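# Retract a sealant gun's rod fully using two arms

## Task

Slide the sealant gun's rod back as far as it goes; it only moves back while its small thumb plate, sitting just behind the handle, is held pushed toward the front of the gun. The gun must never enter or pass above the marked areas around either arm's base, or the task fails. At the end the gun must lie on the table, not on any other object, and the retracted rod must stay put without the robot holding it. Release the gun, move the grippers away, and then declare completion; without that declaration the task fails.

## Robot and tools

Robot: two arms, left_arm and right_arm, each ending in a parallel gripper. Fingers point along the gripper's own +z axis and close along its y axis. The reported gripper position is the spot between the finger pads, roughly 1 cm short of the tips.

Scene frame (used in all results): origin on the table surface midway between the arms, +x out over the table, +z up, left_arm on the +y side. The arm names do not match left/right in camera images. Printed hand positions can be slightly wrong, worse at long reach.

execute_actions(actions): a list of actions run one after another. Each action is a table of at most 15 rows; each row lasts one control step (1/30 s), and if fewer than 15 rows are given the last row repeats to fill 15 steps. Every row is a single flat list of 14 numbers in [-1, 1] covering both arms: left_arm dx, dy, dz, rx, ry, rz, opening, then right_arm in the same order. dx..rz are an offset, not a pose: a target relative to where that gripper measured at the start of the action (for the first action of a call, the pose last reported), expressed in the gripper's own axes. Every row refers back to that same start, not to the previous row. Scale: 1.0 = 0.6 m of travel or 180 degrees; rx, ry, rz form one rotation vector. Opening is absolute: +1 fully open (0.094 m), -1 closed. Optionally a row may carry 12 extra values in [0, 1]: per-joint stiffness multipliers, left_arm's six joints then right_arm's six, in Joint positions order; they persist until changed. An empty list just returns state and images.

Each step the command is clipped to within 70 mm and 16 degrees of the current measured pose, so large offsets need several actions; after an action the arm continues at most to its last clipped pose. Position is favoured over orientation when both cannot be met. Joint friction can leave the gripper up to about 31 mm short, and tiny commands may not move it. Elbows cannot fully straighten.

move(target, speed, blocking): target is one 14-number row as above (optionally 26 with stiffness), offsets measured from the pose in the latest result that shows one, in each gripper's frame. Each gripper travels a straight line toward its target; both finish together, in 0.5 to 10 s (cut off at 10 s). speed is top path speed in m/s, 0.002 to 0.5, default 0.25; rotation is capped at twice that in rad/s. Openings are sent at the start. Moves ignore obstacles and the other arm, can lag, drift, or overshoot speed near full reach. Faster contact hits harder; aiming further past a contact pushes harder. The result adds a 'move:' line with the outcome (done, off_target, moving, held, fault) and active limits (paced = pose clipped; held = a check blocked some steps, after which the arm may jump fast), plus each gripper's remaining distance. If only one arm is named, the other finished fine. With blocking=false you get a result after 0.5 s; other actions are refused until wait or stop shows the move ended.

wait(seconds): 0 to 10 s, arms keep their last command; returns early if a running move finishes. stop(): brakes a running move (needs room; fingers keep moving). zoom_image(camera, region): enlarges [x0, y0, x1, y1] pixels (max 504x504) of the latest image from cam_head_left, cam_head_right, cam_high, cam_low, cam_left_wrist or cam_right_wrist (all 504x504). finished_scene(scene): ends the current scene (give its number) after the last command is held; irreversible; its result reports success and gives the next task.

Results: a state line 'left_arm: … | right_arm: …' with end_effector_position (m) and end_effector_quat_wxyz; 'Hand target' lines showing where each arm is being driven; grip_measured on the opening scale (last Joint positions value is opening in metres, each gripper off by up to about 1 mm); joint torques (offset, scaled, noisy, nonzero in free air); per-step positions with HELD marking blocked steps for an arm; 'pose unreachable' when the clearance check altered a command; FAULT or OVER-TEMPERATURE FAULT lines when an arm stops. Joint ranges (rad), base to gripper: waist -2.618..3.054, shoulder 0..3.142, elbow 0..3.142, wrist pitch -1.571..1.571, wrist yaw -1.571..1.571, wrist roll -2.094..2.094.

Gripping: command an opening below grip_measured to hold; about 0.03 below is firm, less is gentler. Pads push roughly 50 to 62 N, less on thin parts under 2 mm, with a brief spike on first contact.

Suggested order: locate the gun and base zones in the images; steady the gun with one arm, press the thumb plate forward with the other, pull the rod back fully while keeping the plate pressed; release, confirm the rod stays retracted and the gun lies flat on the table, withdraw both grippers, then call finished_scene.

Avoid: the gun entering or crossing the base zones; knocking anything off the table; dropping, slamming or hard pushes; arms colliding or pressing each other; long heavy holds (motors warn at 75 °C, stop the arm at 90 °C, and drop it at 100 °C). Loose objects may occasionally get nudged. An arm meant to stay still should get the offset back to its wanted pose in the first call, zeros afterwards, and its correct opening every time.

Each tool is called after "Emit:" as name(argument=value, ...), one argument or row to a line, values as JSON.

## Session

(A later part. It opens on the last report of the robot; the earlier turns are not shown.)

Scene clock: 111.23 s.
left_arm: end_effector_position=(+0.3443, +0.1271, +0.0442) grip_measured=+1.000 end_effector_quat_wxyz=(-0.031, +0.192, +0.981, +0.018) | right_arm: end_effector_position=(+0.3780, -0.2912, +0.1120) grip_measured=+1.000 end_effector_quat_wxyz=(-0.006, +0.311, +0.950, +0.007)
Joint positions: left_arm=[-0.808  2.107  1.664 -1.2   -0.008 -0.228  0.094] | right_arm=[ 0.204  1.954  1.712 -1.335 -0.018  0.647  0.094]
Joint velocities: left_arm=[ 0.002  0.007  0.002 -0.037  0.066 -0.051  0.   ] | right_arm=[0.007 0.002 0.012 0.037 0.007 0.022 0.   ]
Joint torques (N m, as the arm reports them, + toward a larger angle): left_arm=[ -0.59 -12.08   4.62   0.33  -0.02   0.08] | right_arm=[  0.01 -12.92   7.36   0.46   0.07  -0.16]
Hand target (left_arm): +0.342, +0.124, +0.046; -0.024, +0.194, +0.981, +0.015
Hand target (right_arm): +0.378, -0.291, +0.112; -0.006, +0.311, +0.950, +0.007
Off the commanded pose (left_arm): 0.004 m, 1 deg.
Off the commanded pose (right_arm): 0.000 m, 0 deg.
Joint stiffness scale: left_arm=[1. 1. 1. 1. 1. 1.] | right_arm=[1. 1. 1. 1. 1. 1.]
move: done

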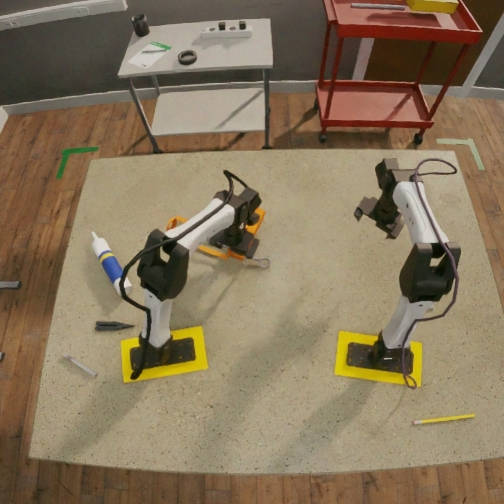

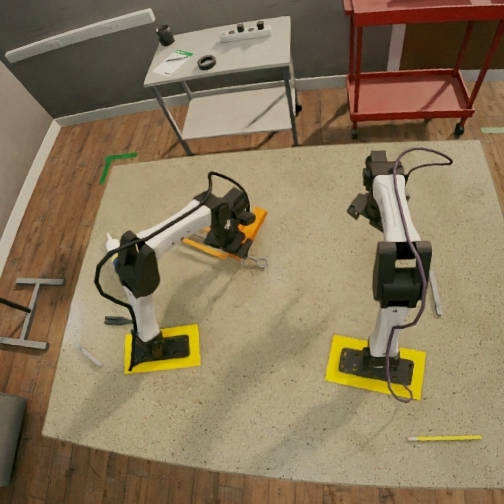

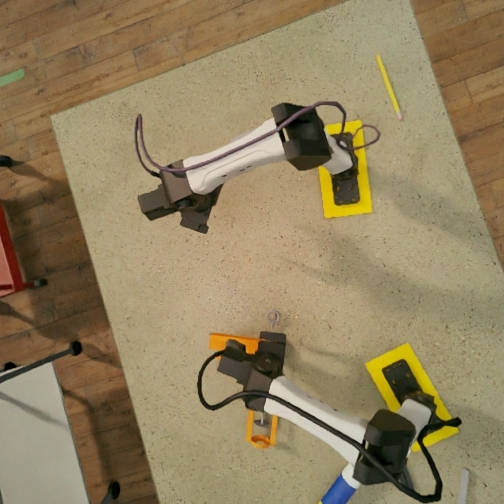

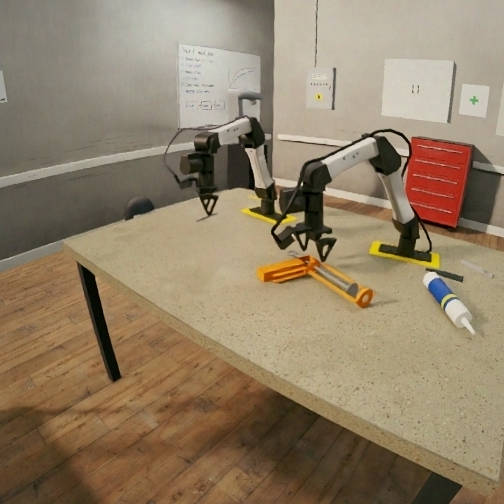

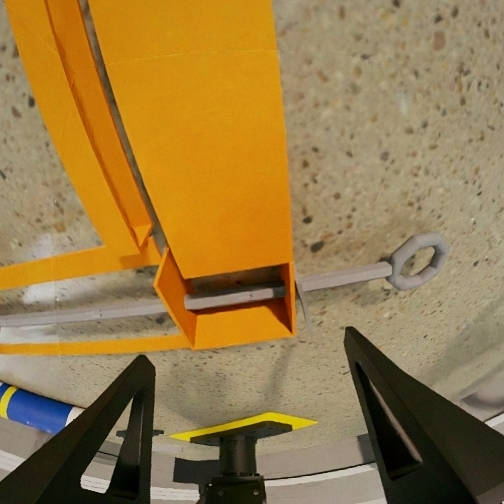

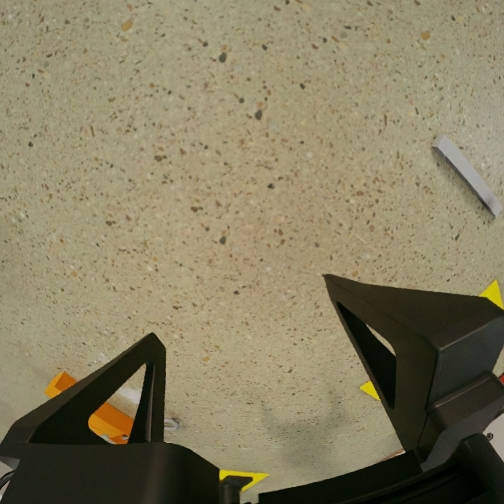

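Emit:
move(
  target=[0,0,0.035,0,0,0,1, 0,0,0,0,0,0,1],
  speed=0.04,
)

Emit:
zoom_image(
  camera="cam_low",
  region=[240, 180, 400, 320],
)

Emit:
zoom_image(
  camera="cam_head_left",
  region=[160, 190, 290, 290],
)

Scene clock: 117.43 s.
left_arm: end_effector_position=(+0.3450, +0.1265, +0.0323) grip_measured=+1.000 end_effector_quat_wxyz=(-0.025, +0.192, +0.981, +0.015) | right_arm: end_effector_position=(+0.3780, -0.2912, +0.1120) grip_measured=+1.000 end_effector_quat_wxyz=(-0.006, +0.311, +0.950, +0.007)
Joint positions: left_arm=[-0.808  2.107  1.616 -1.137 -0.008 -0.229  0.094] | right_arm=[ 0.204  1.954  1.712 -1.335 -0.018  0.647  0.094]
Joint velocities: left_arm=[-0.002 -0.007 -0.007  0.022  0.037  0.022  0.   ] | right_arm=[-0.012  0.002  0.002  0.066 -0.007 -0.037  0.   ]
Joint torques (N m, as the arm reports them, + toward a larger angle): left_arm=[ 0.03 -9.46  4.75  0.43 -0.02  0.12] | right_arm=[  0.01 -12.98   7.36   0.47   0.07  -0.15]
Hand target (left_arm): +0.343, +0.128, +0.023; -0.031, +0.192, +0.981, +0.018
Hand target (right_arm): +0.378, -0.291, +0.112; -0.006, +0.311, +0.950, +0.007
Off the commanded pose (left_arm): 0.009 m, 1 deg.
Off the commanded pose (right_arm): 0.000 m, 0 deg.
Joint stiffness scale: left_arm=[1. 1. 1. 1. 1. 1.] | right_arm=[1. 1. 1. 1. 1. 1.]
move: done

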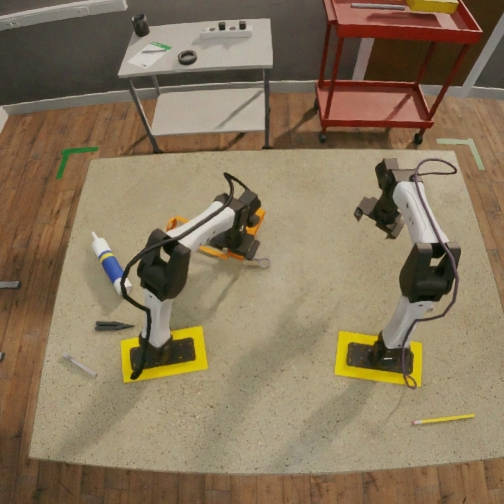

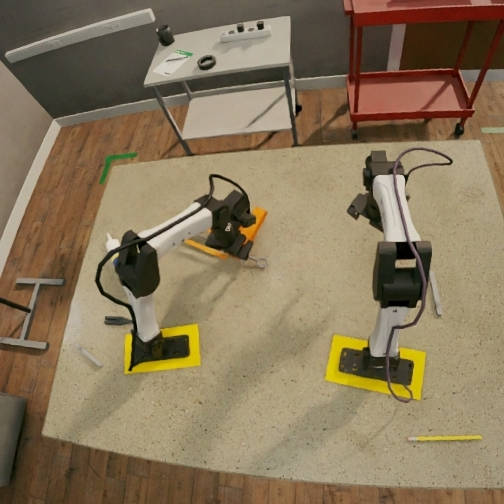

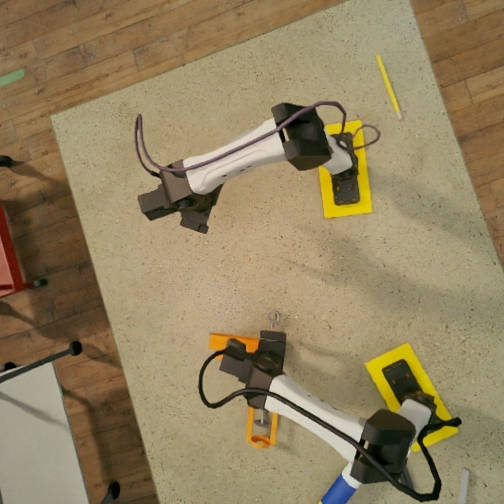

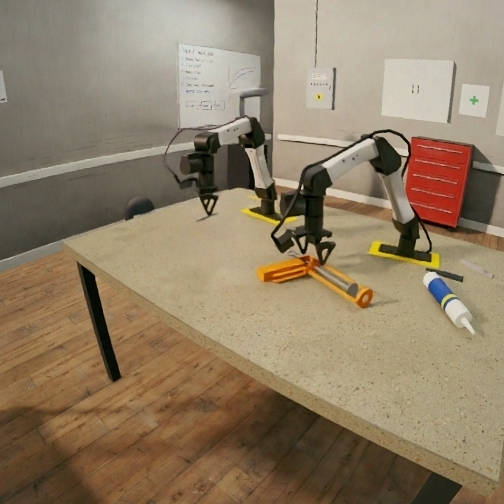

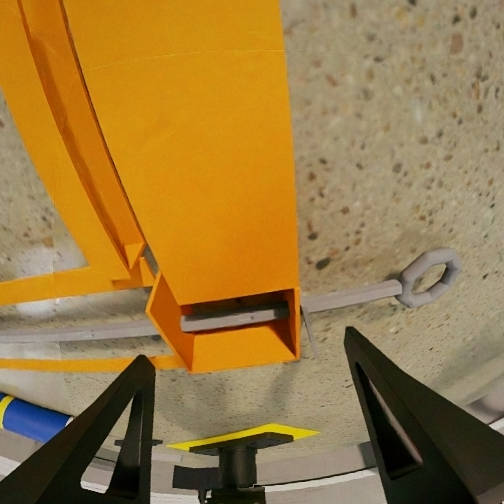

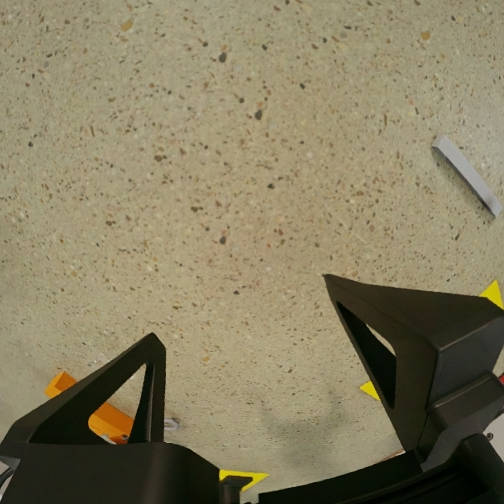

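Region (240, 180, 400, 320) of cam_low's 504x504 image, scaled by 3.150, with more detail than that image has; it fills the top 441 rows of this view, and the rest is white.

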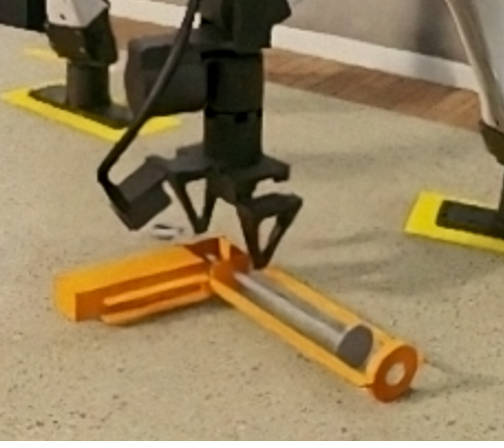

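Region (160, 190, 290, 290) of cam_head_left's 504x504 image, scaled by 3.877, with more detail than that image has; it fills the top 388 rows of this view, and the rest is white.

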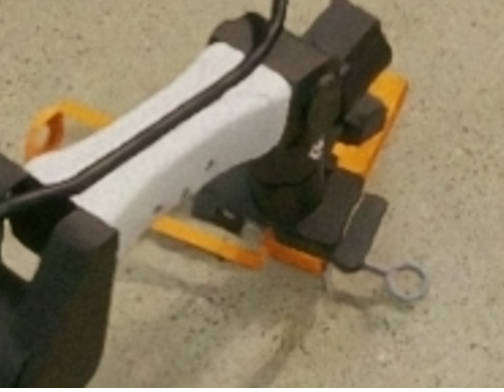

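Emit:
move(
  target=[0,0,0.03,0,0,0,1, 0,0,0,0,0,0,1],
  speed=0.03,
)

Emit:
zoom_image(
  camera="cam_low",
  region=[240, 180, 400, 320],
)

Emit:
zoom_image(
  camera="cam_head_left",
  region=[160, 190, 290, 290],
)

Scene clock: 126.17 s.
left_arm: end_effector_position=(+0.3454, +0.1263, +0.0216) grip_measured=+1.000 end_effector_quat_wxyz=(-0.021, +0.192, +0.981, +0.014) | right_arm: end_effector_position=(+0.3780, -0.2912, +0.1120) grip_measured=+1.000 end_effector_quat_wxyz=(-0.006, +0.311, +0.950, +0.007)
Joint positions: left_arm=[-0.808  2.114  1.583 -1.09  -0.008 -0.229  0.094] | right_arm=[ 0.204  1.954  1.712 -1.335 -0.018  0.647  0.094]
Joint velocities: left_arm=[-0.007 -0.017 -0.007 -0.007  0.007  0.037  0.   ] | right_arm=[ 0.002 -0.007  0.002 -0.081  0.007 -0.051  0.   ]
Joint torques (N m, as the arm reports them, + toward a larger angle): left_arm=[ 0.06 -9.87  4.69  0.46 -0.03  0.12] | right_arm=[  0.01 -12.95   7.36   0.46   0.07  -0.16]
Hand target (left_arm): +0.344, +0.127, +0.014; -0.025, +0.192, +0.981, +0.016
Hand target (right_arm): +0.378, -0.291, +0.112; -0.006, +0.311, +0.950, +0.007
Off the commanded pose (left_arm): 0.008 m, 0 deg.
Off the commanded pose (right_arm): 0.000 m, 0 deg.
Joint stiffness scale: left_arm=[1. 1. 1. 1. 1. 1.] | right_arm=[1. 1. 1. 1. 1. 1.]
move: done

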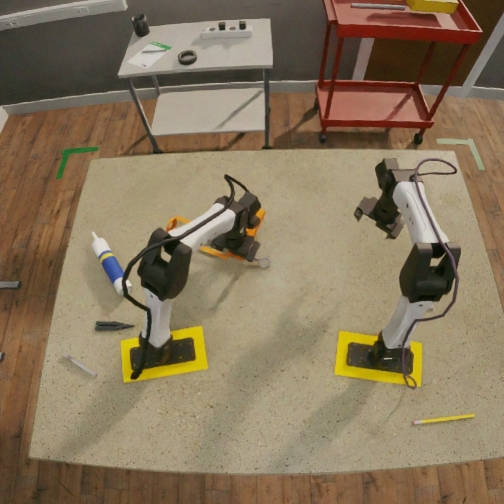

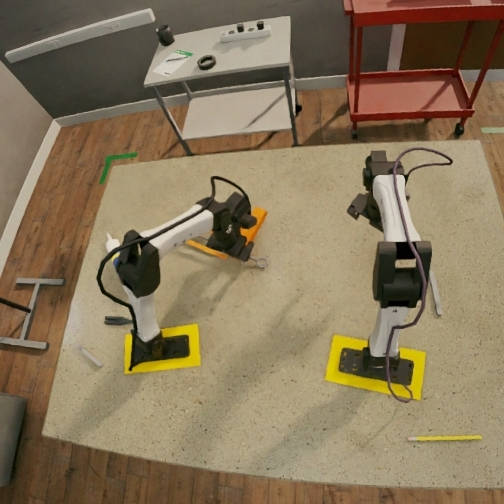

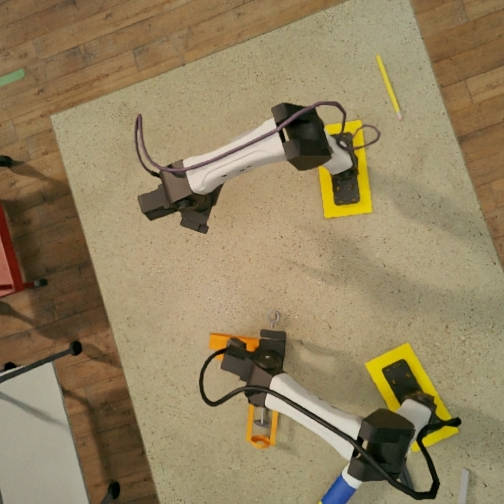

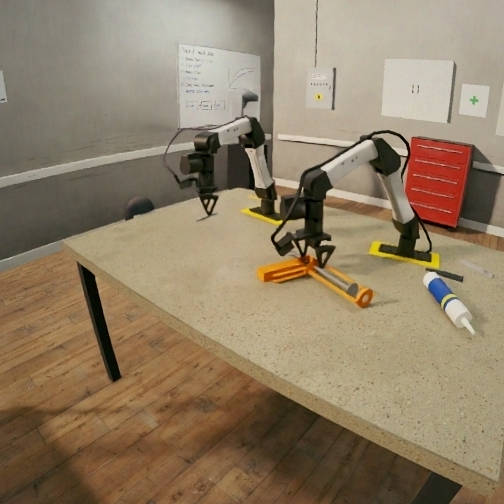

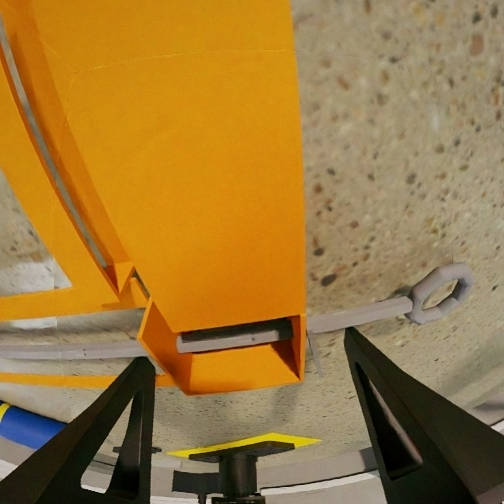

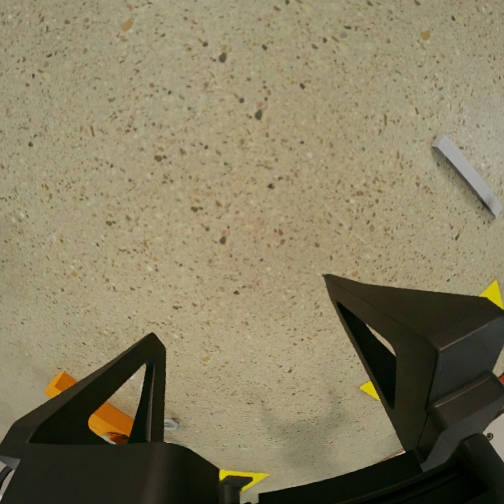

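Region (240, 180, 400, 320) of cam_low's 504x504 image, scaled by 3.150, with more detail than that image has; it fills the top 441 rows of this view, and the rest is white.

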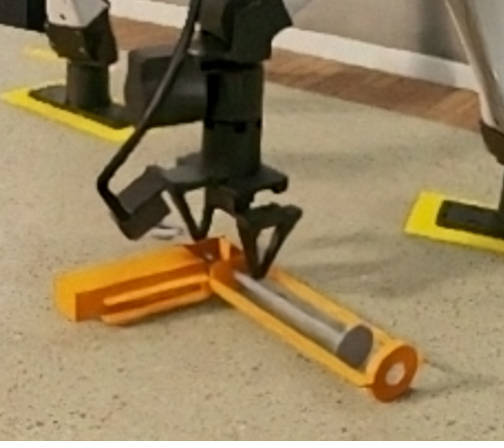

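Region (160, 190, 290, 290) of cam_head_left's 504x504 image, scaled by 3.877, with more detail than that image has; it fills the top 388 rows of this view, and the rest is white.

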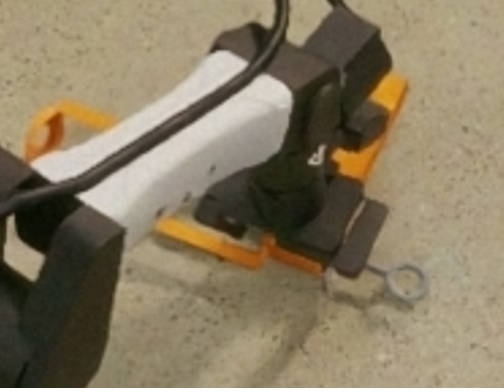

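Emit:
move(
  target=[0,0,-0.06,0,0,0,1, 0,0,0,0,0,0,1],
  speed=0.08,
)

Emit:
move(
  target=[0,-0.05,0,0,0,0,0.0, 0,0,0,0,0,0,1],
  speed=0.06,
)

Scene clock: 139.57 s.
left_arm: end_effector_position=(+0.3435, +0.1276, +0.0455) grip_measured=+1.000 end_effector_quat_wxyz=(-0.033, +0.192, +0.981, +0.019) | right_arm: end_effector_position=(+0.3780, -0.2912, +0.1120) grip_measured=+1.000 end_effector_quat_wxyz=(-0.006, +0.311, +0.950, +0.007)
Joint positions: left_arm=[-0.808  2.107  1.668 -1.209 -0.008 -0.229  0.094] | right_arm=[ 0.204  1.954  1.712 -1.335 -0.018  0.647  0.094]
Joint velocities: left_arm=[ 0.002 -0.007 -0.007  0.022  0.007 -0.007  0.   ] | right_arm=[ 0.012  0.002  0.012 -0.037 -0.007 -0.066  0.   ]
Joint torques (N m, as the arm reports them, + toward a larger angle): left_arm=[  0.04 -11.92   7.82   0.14  -0.02   0.12] | right_arm=[ -0.02 -12.96   7.37   0.47   0.08  -0.15]
Hand target (left_arm): +0.347, +0.125, +0.057; -0.021, +0.192, +0.981, +0.014
Hand target (right_arm): +0.378, -0.291, +0.112; -0.006, +0.311, +0.950, +0.007
Off the commanded pose (left_arm): 0.013 m, 2 deg.
Off the commanded pose (right_arm): 0.000 m, 0 deg.
Joint stiffness scale: left_arm=[1. 1. 1. 1. 1. 1.] | right_arm=[1. 1. 1. 1. 1. 1.]
move: off_target (left_arm)

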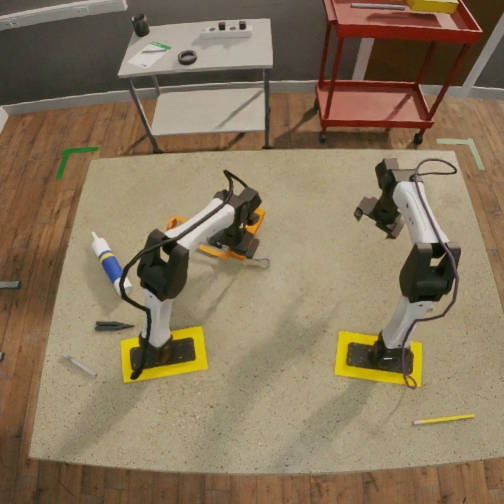

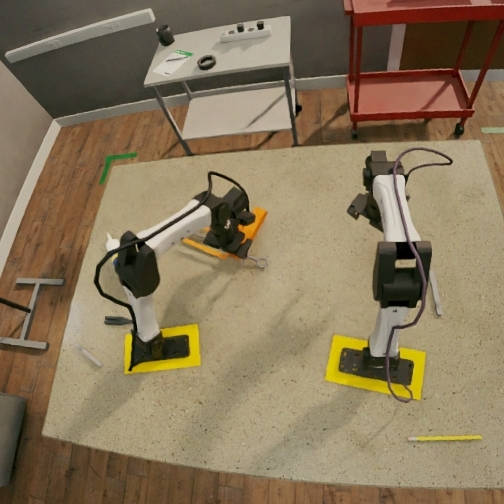

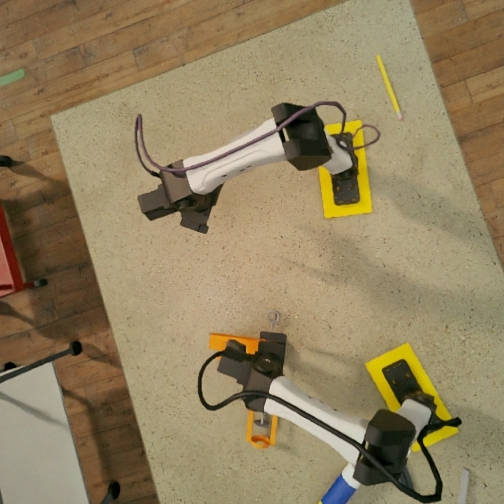

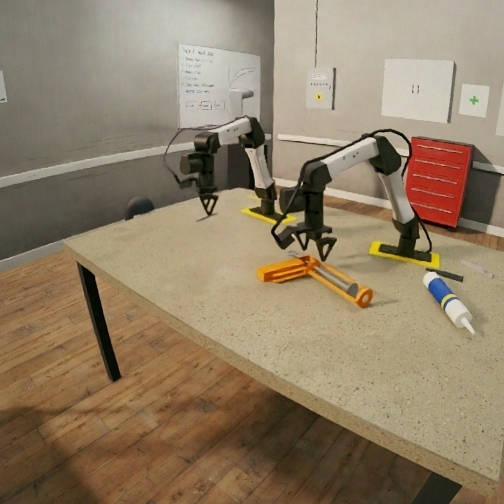

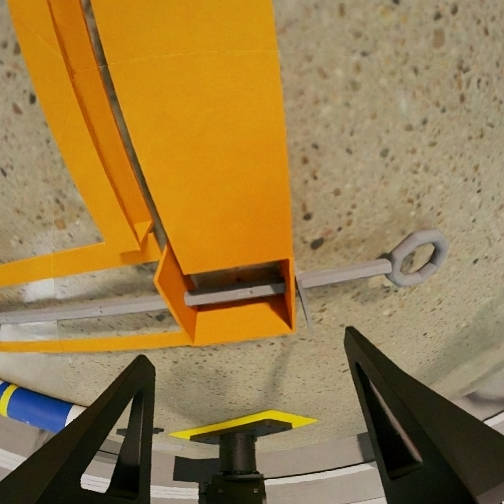

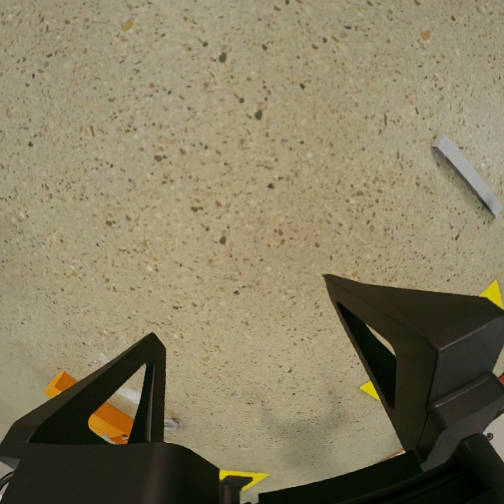

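Scene clock: 140.40 s.
left_arm: end_effector_position=(+0.3314, +0.1055, +0.0417) grip_measured=+0.002 end_effector_quat_wxyz=(-0.034, +0.192, +0.981, +0.023) | right_arm: end_effector_position=(+0.3780, -0.2912, +0.1120) grip_measured=+1.000 end_effector_quat_wxyz=(-0.006, +0.311, +0.950, +0.007)
Joint positions: left_arm=[-0.872  2.13   1.688 -1.211 -0.008 -0.293  0.047] | right_arm=[ 0.204  1.954  1.712 -1.335 -0.018  0.647  0.094]
Joint velocities: left_arm=[-0.022 -0.007  0.007 -0.081  0.037  0.007 -0.   ] | right_arm=[-0.002 -0.007 -0.002  0.022 -0.022 -0.007  0.   ]
Joint torques (N m, as the arm reports them, + toward a larger angle): left_arm=[ -0.47 -10.02   8.02   0.12   0.02   0.1 ] | right_arm=[  0.01 -12.96   7.37   0.46   0.08  -0.15]
Hand target (left_arm): +0.332, +0.100, +0.045; -0.033, +0.192, +0.981, +0.019
Hand target (right_arm): +0.378, -0.291, +0.112; -0.006, +0.311, +0.950, +0.007
Off the commanded pose (left_arm): 0.006 m, 0 deg.
Off the commanded pose (right_arm): 0.000 m, 0 deg.
Joint stiffness scale: left_arm=[1. 1. 1. 1. 1. 1.] | right_arm=[1. 1. 1. 1. 1. 1.]
move: done

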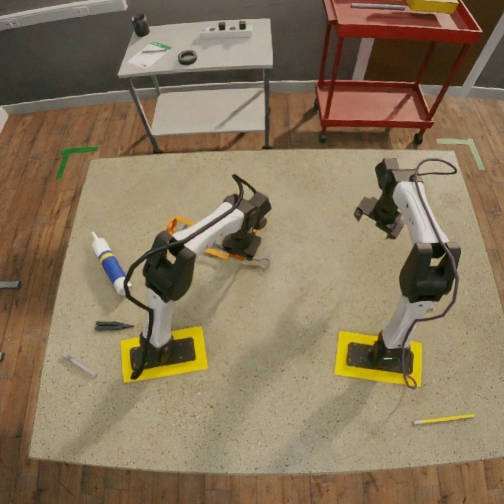

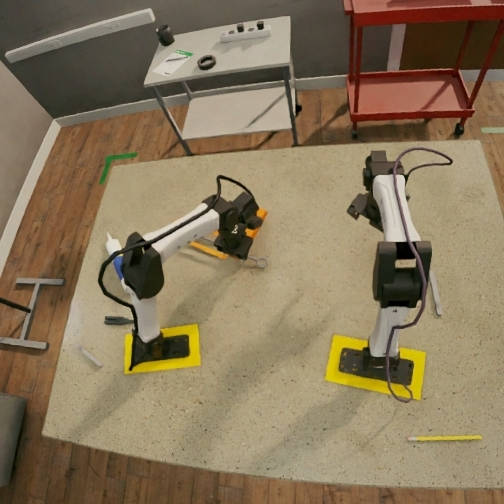

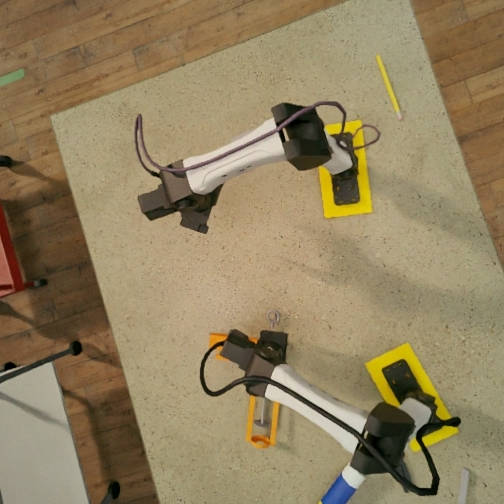

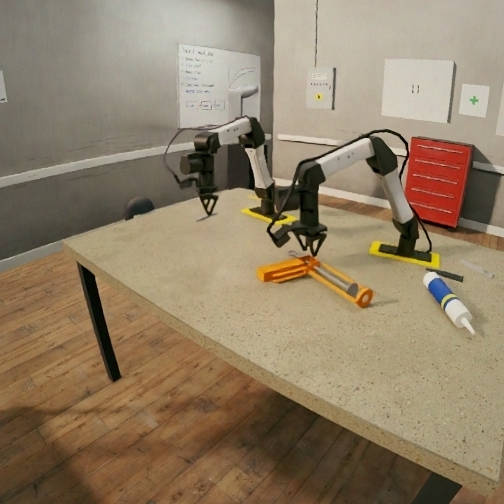

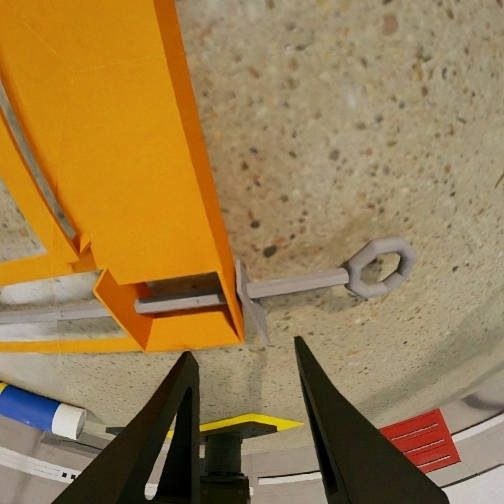

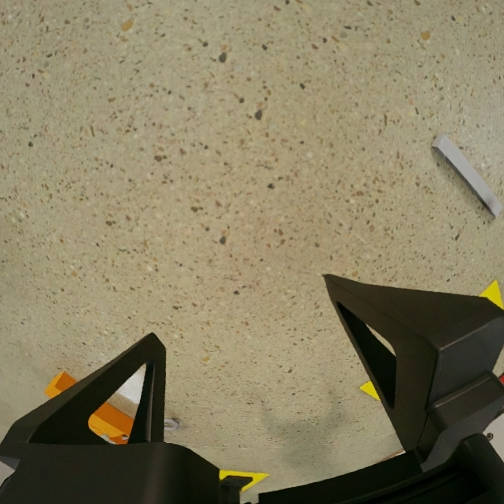

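Emit:
move(
  target=[-0.025,0,-0.005,0,0,0,0.0, 0,0,0,0,0,0,1],
  speed=0.04,
)

Emit:
zoom_image(
  camera="cam_head_left",
  region=[190, 210, 290, 290],
)

Scene clock: 149.20 s.
left_arm: end_effector_position=(+0.3409, +0.0978, +0.0407) grip_measured=+0.002 end_effector_quat_wxyz=(-0.034, +0.194, +0.980, +0.022) | right_arm: end_effector_position=(+0.3780, -0.2912, +0.1120) grip_measured=+1.000 end_effector_quat_wxyz=(-0.006, +0.311, +0.950, +0.007)
Joint positions: left_arm=[-0.872  2.178  1.761 -1.234 -0.008 -0.289  0.047] | right_arm=[ 0.204  1.954  1.712 -1.335 -0.018  0.647  0.094]
Joint velocities: left_arm=[-0.007 -0.017  0.012 -0.066 -0.022 -0.007  0.001] | right_arm=[-0.022 -0.007  0.002 -0.037 -0.066 -0.022  0.   ]
Joint torques (N m, as the arm reports them, + toward a larger angle): left_arm=[  0.67 -10.37   8.02   0.09  -0.04   0.15] | right_arm=[  0.   -12.95   7.37   0.47   0.07  -0.15]
Hand target (left_arm): +0.345, +0.100, +0.043; -0.034, +0.192, +0.981, +0.023
Hand target (right_arm): +0.378, -0.291, +0.112; -0.006, +0.311, +0.950, +0.007
Off the commanded pose (left_arm): 0.006 m, 0 deg.
Off the commanded pose (right_arm): 0.000 m, 0 deg.
Joint stiffness scale: left_arm=[1. 1. 1. 1. 1. 1.] | right_arm=[1. 1. 1. 1. 1. 1.]
move: done

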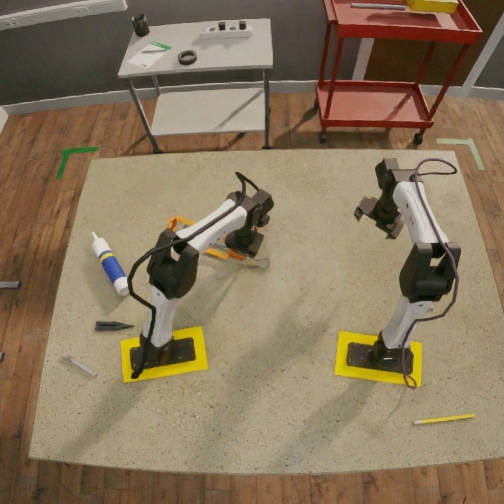

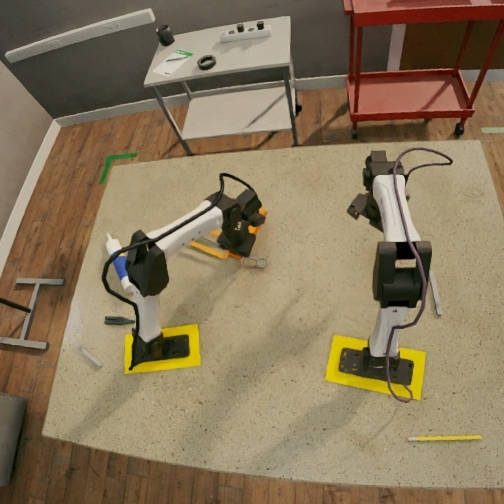

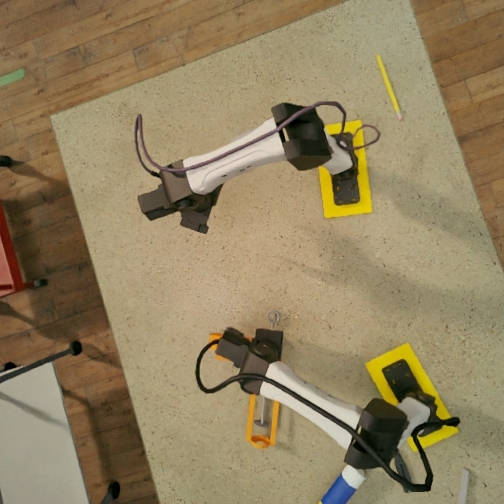

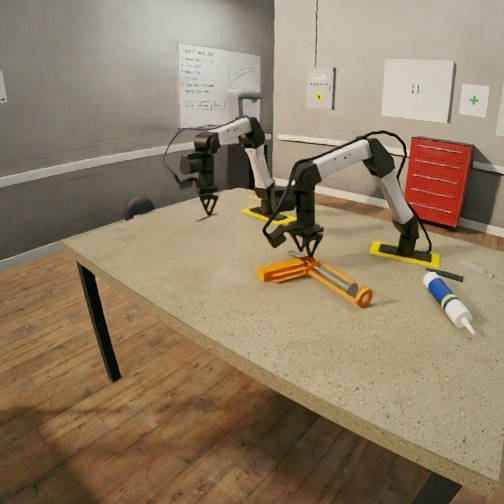

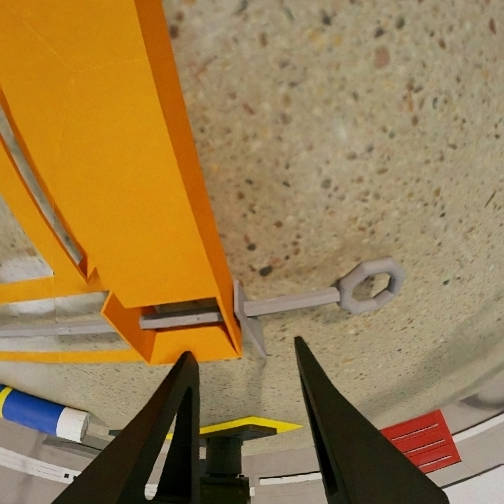

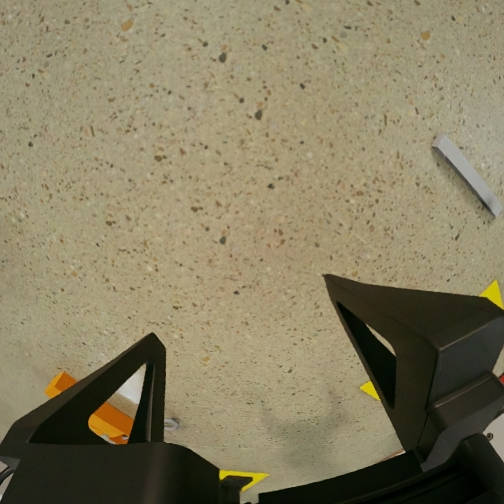

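Region (190, 210, 290, 290) of cam_head_left's 504x504 image, scaled by 5.040, with more detail than that image has; it fills the top 403 rows of this view, and the rest is white.

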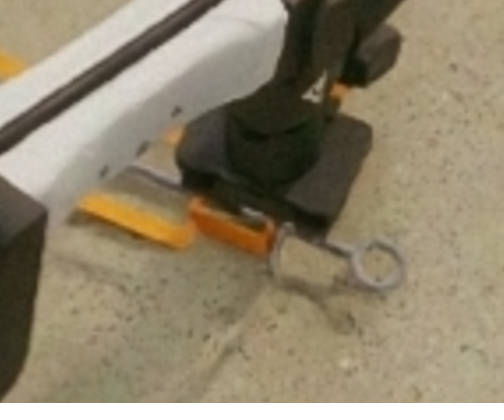

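Descend slowly.

Emit:
move(
  target=[0,0,0.035,0,0,0,0.0, 0,0,0,0,0,0,1],
  speed=0.03,
)

Emit:
zoom_image(
  camera="cam_head_left",
  region=[190, 210, 290, 290],
)

Scene clock: 154.30 s.
left_arm: end_effector_position=(+0.3412, +0.0976, +0.0282) grip_measured=+0.002 end_effector_quat_wxyz=(-0.029, +0.194, +0.980, +0.020) | right_arm: end_effector_position=(+0.3780, -0.2912, +0.1120) grip_measured=+1.000 end_effector_quat_wxyz=(-0.006, +0.311, +0.950, +0.007)
Joint positions: left_arm=[-0.872  2.178  1.711 -1.173 -0.008 -0.288  0.047] | right_arm=[ 0.204  1.954  1.712 -1.335 -0.018  0.647  0.094]
Joint velocities: left_arm=[ 0.002 -0.007  0.012 -0.037 -0.066  0.051 -0.   ] | right_arm=[-0.007 -0.007  0.002  0.037  0.022  0.007  0.   ]
Joint torques (N m, as the arm reports them, + toward a larger angle): left_arm=[  0.07 -10.23   4.7    0.35  -0.03   0.11] | right_arm=[  0.01 -12.94   7.37   0.47   0.07  -0.15]
Hand target (left_arm): +0.339, +0.099, +0.020; -0.034, +0.194, +0.980, +0.022
Hand target (right_arm): +0.378, -0.291, +0.112; -0.006, +0.311, +0.950, +0.007
Off the commanded pose (left_arm): 0.009 m, 1 deg.
Off the commanded pose (right_arm): 0.000 m, 0 deg.
Joint stiffness scale: left_arm=[1. 1. 1. 1. 1. 1.] | right_arm=[1. 1. 1. 1. 1. 1.]
move: done

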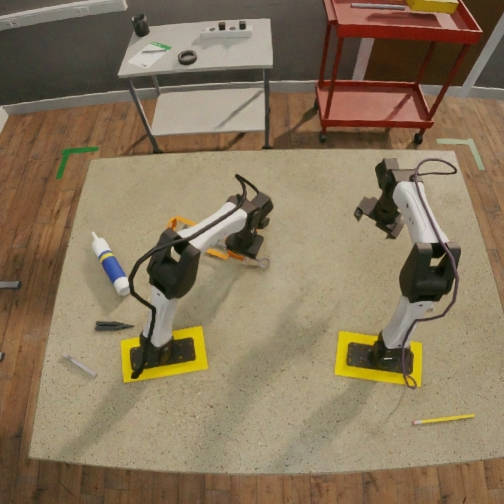

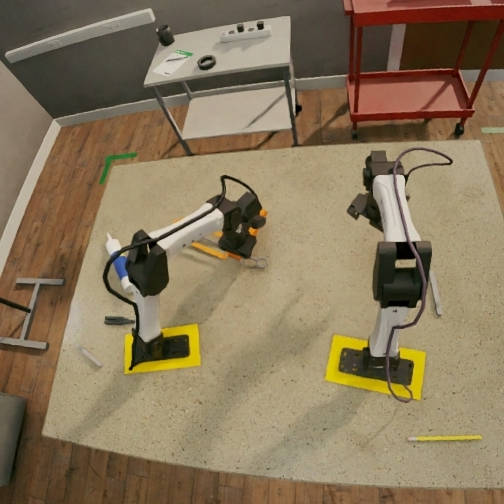

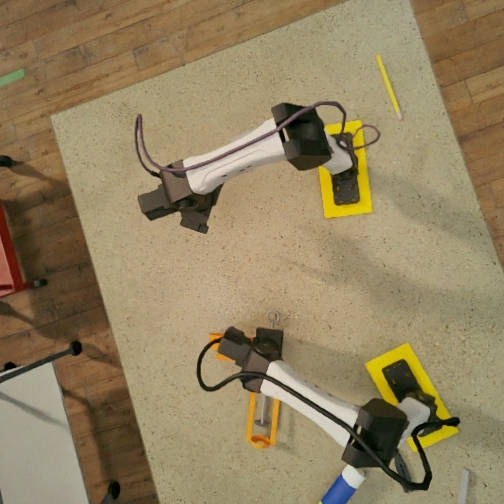

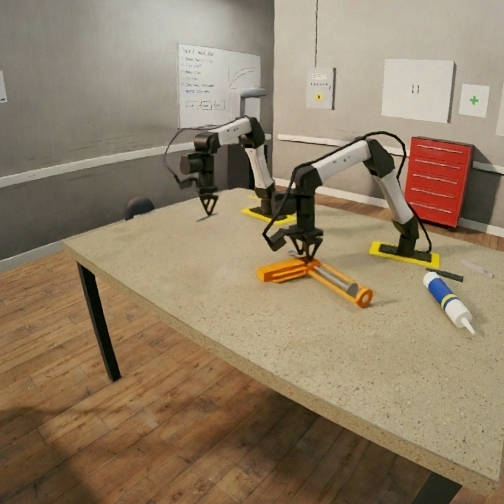

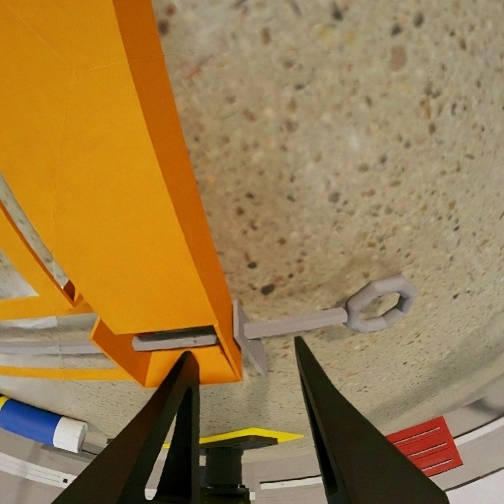

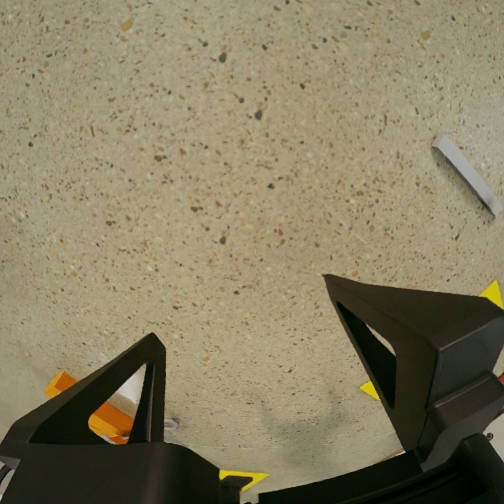

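Region (190, 210, 290, 290) of cam_head_left's 504x504 image, scaled by 5.040, with more detail than that image has; it fills the top 403 rows of this view, and the rest is white.

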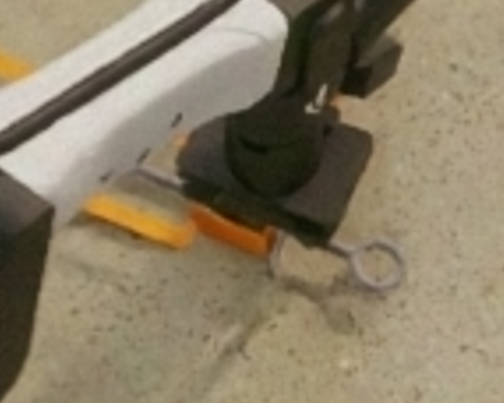

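Emit:
move(
  target=[0,0,0.027,0,0,0,0.0, 0,0,0,0,0,0,1],
  speed=0.03,
)

Emit:
zoom_image(
  camera="cam_low",
  region=[240, 200, 400, 320],
)

Scene clock: 159.20 s.
left_arm: end_effector_position=(+0.3432, +0.0959, +0.0250) grip_measured=+0.002 end_effector_quat_wxyz=(-0.023, +0.194, +0.981, +0.017) | right_arm: end_effector_position=(+0.3780, -0.2912, +0.1120) grip_measured=+1.000 end_effector_quat_wxyz=(-0.006, +0.311, +0.950, +0.007)
Joint positions: left_arm=[-0.872  2.178  1.699 -1.147 -0.008 -0.288  0.047] | right_arm=[ 0.204  1.954  1.712 -1.335 -0.018  0.647  0.094]
Joint velocities: left_arm=[ 0.007  0.002  0.007  0.007 -0.007 -0.007 -0.   ] | right_arm=[-0.007 -0.027 -0.027  0.037 -0.066 -0.007  0.   ]
Joint torques (N m, as the arm reports them, + toward a larger angle): left_arm=[  0.05 -10.22   3.41   0.56  -0.02   0.11] | right_arm=[  0.03 -12.94   7.39   0.47   0.08  -0.15]
Hand target (left_arm): +0.340, +0.099, +0.012; -0.029, +0.194, +0.980, +0.020
Hand target (right_arm): +0.378, -0.291, +0.112; -0.006, +0.311, +0.950, +0.007
Off the commanded pose (left_arm): 0.013 m, 1 deg.
Off the commanded pose (right_arm): 0.000 m, 0 deg.
Joint stiffness scale: left_arm=[1. 1. 1. 1. 1. 1.] | right_arm=[1. 1. 1. 1. 1. 1.]
move: off_target (left_arm)

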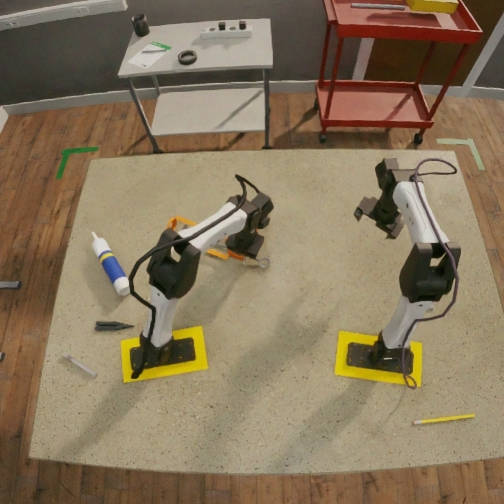

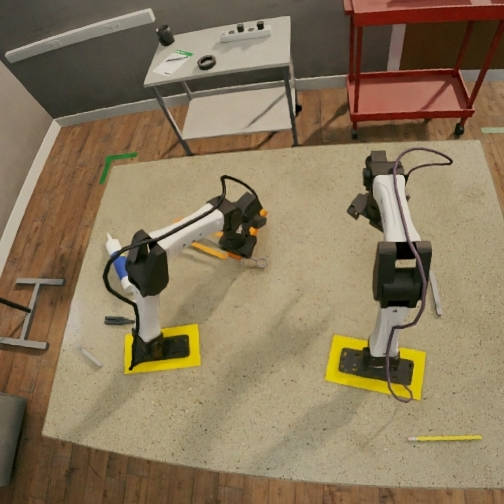

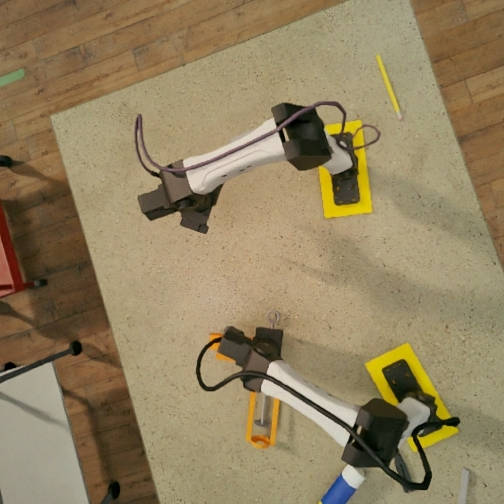

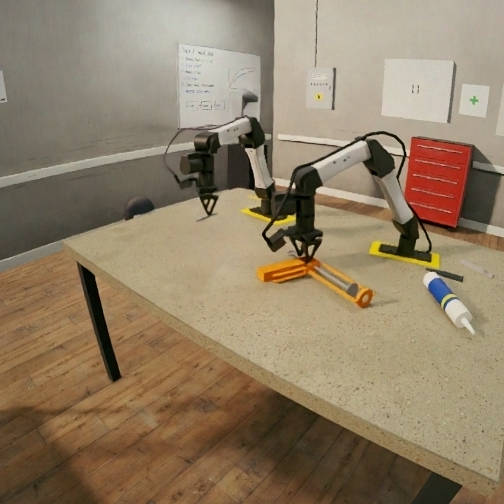

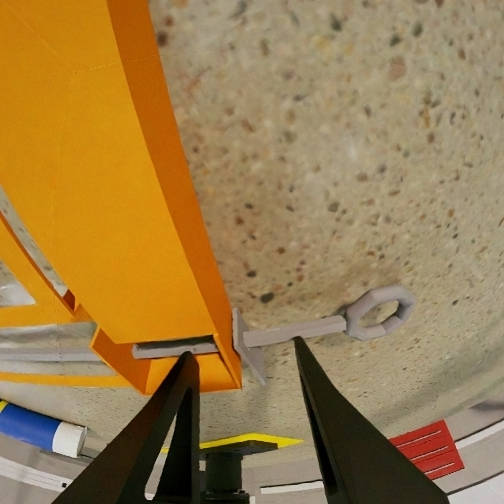

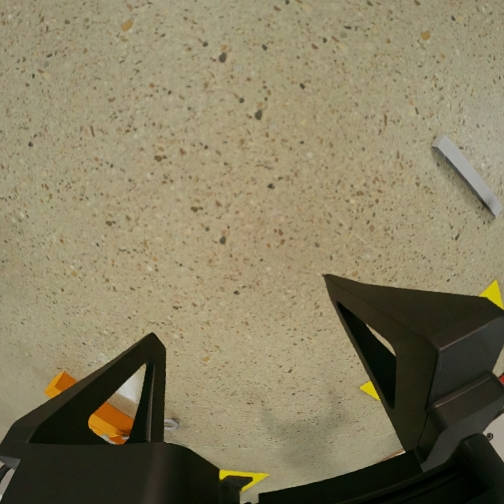

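Region (240, 200, 400, 320) of cam_low's 504x504 image, scaled by 3.150, with more detail than that image has; it fills the top 378 rows of this view, and the rest is white.

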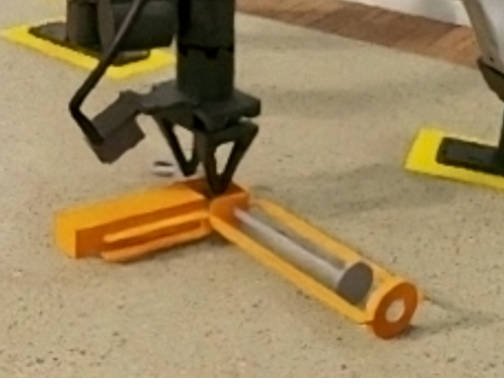

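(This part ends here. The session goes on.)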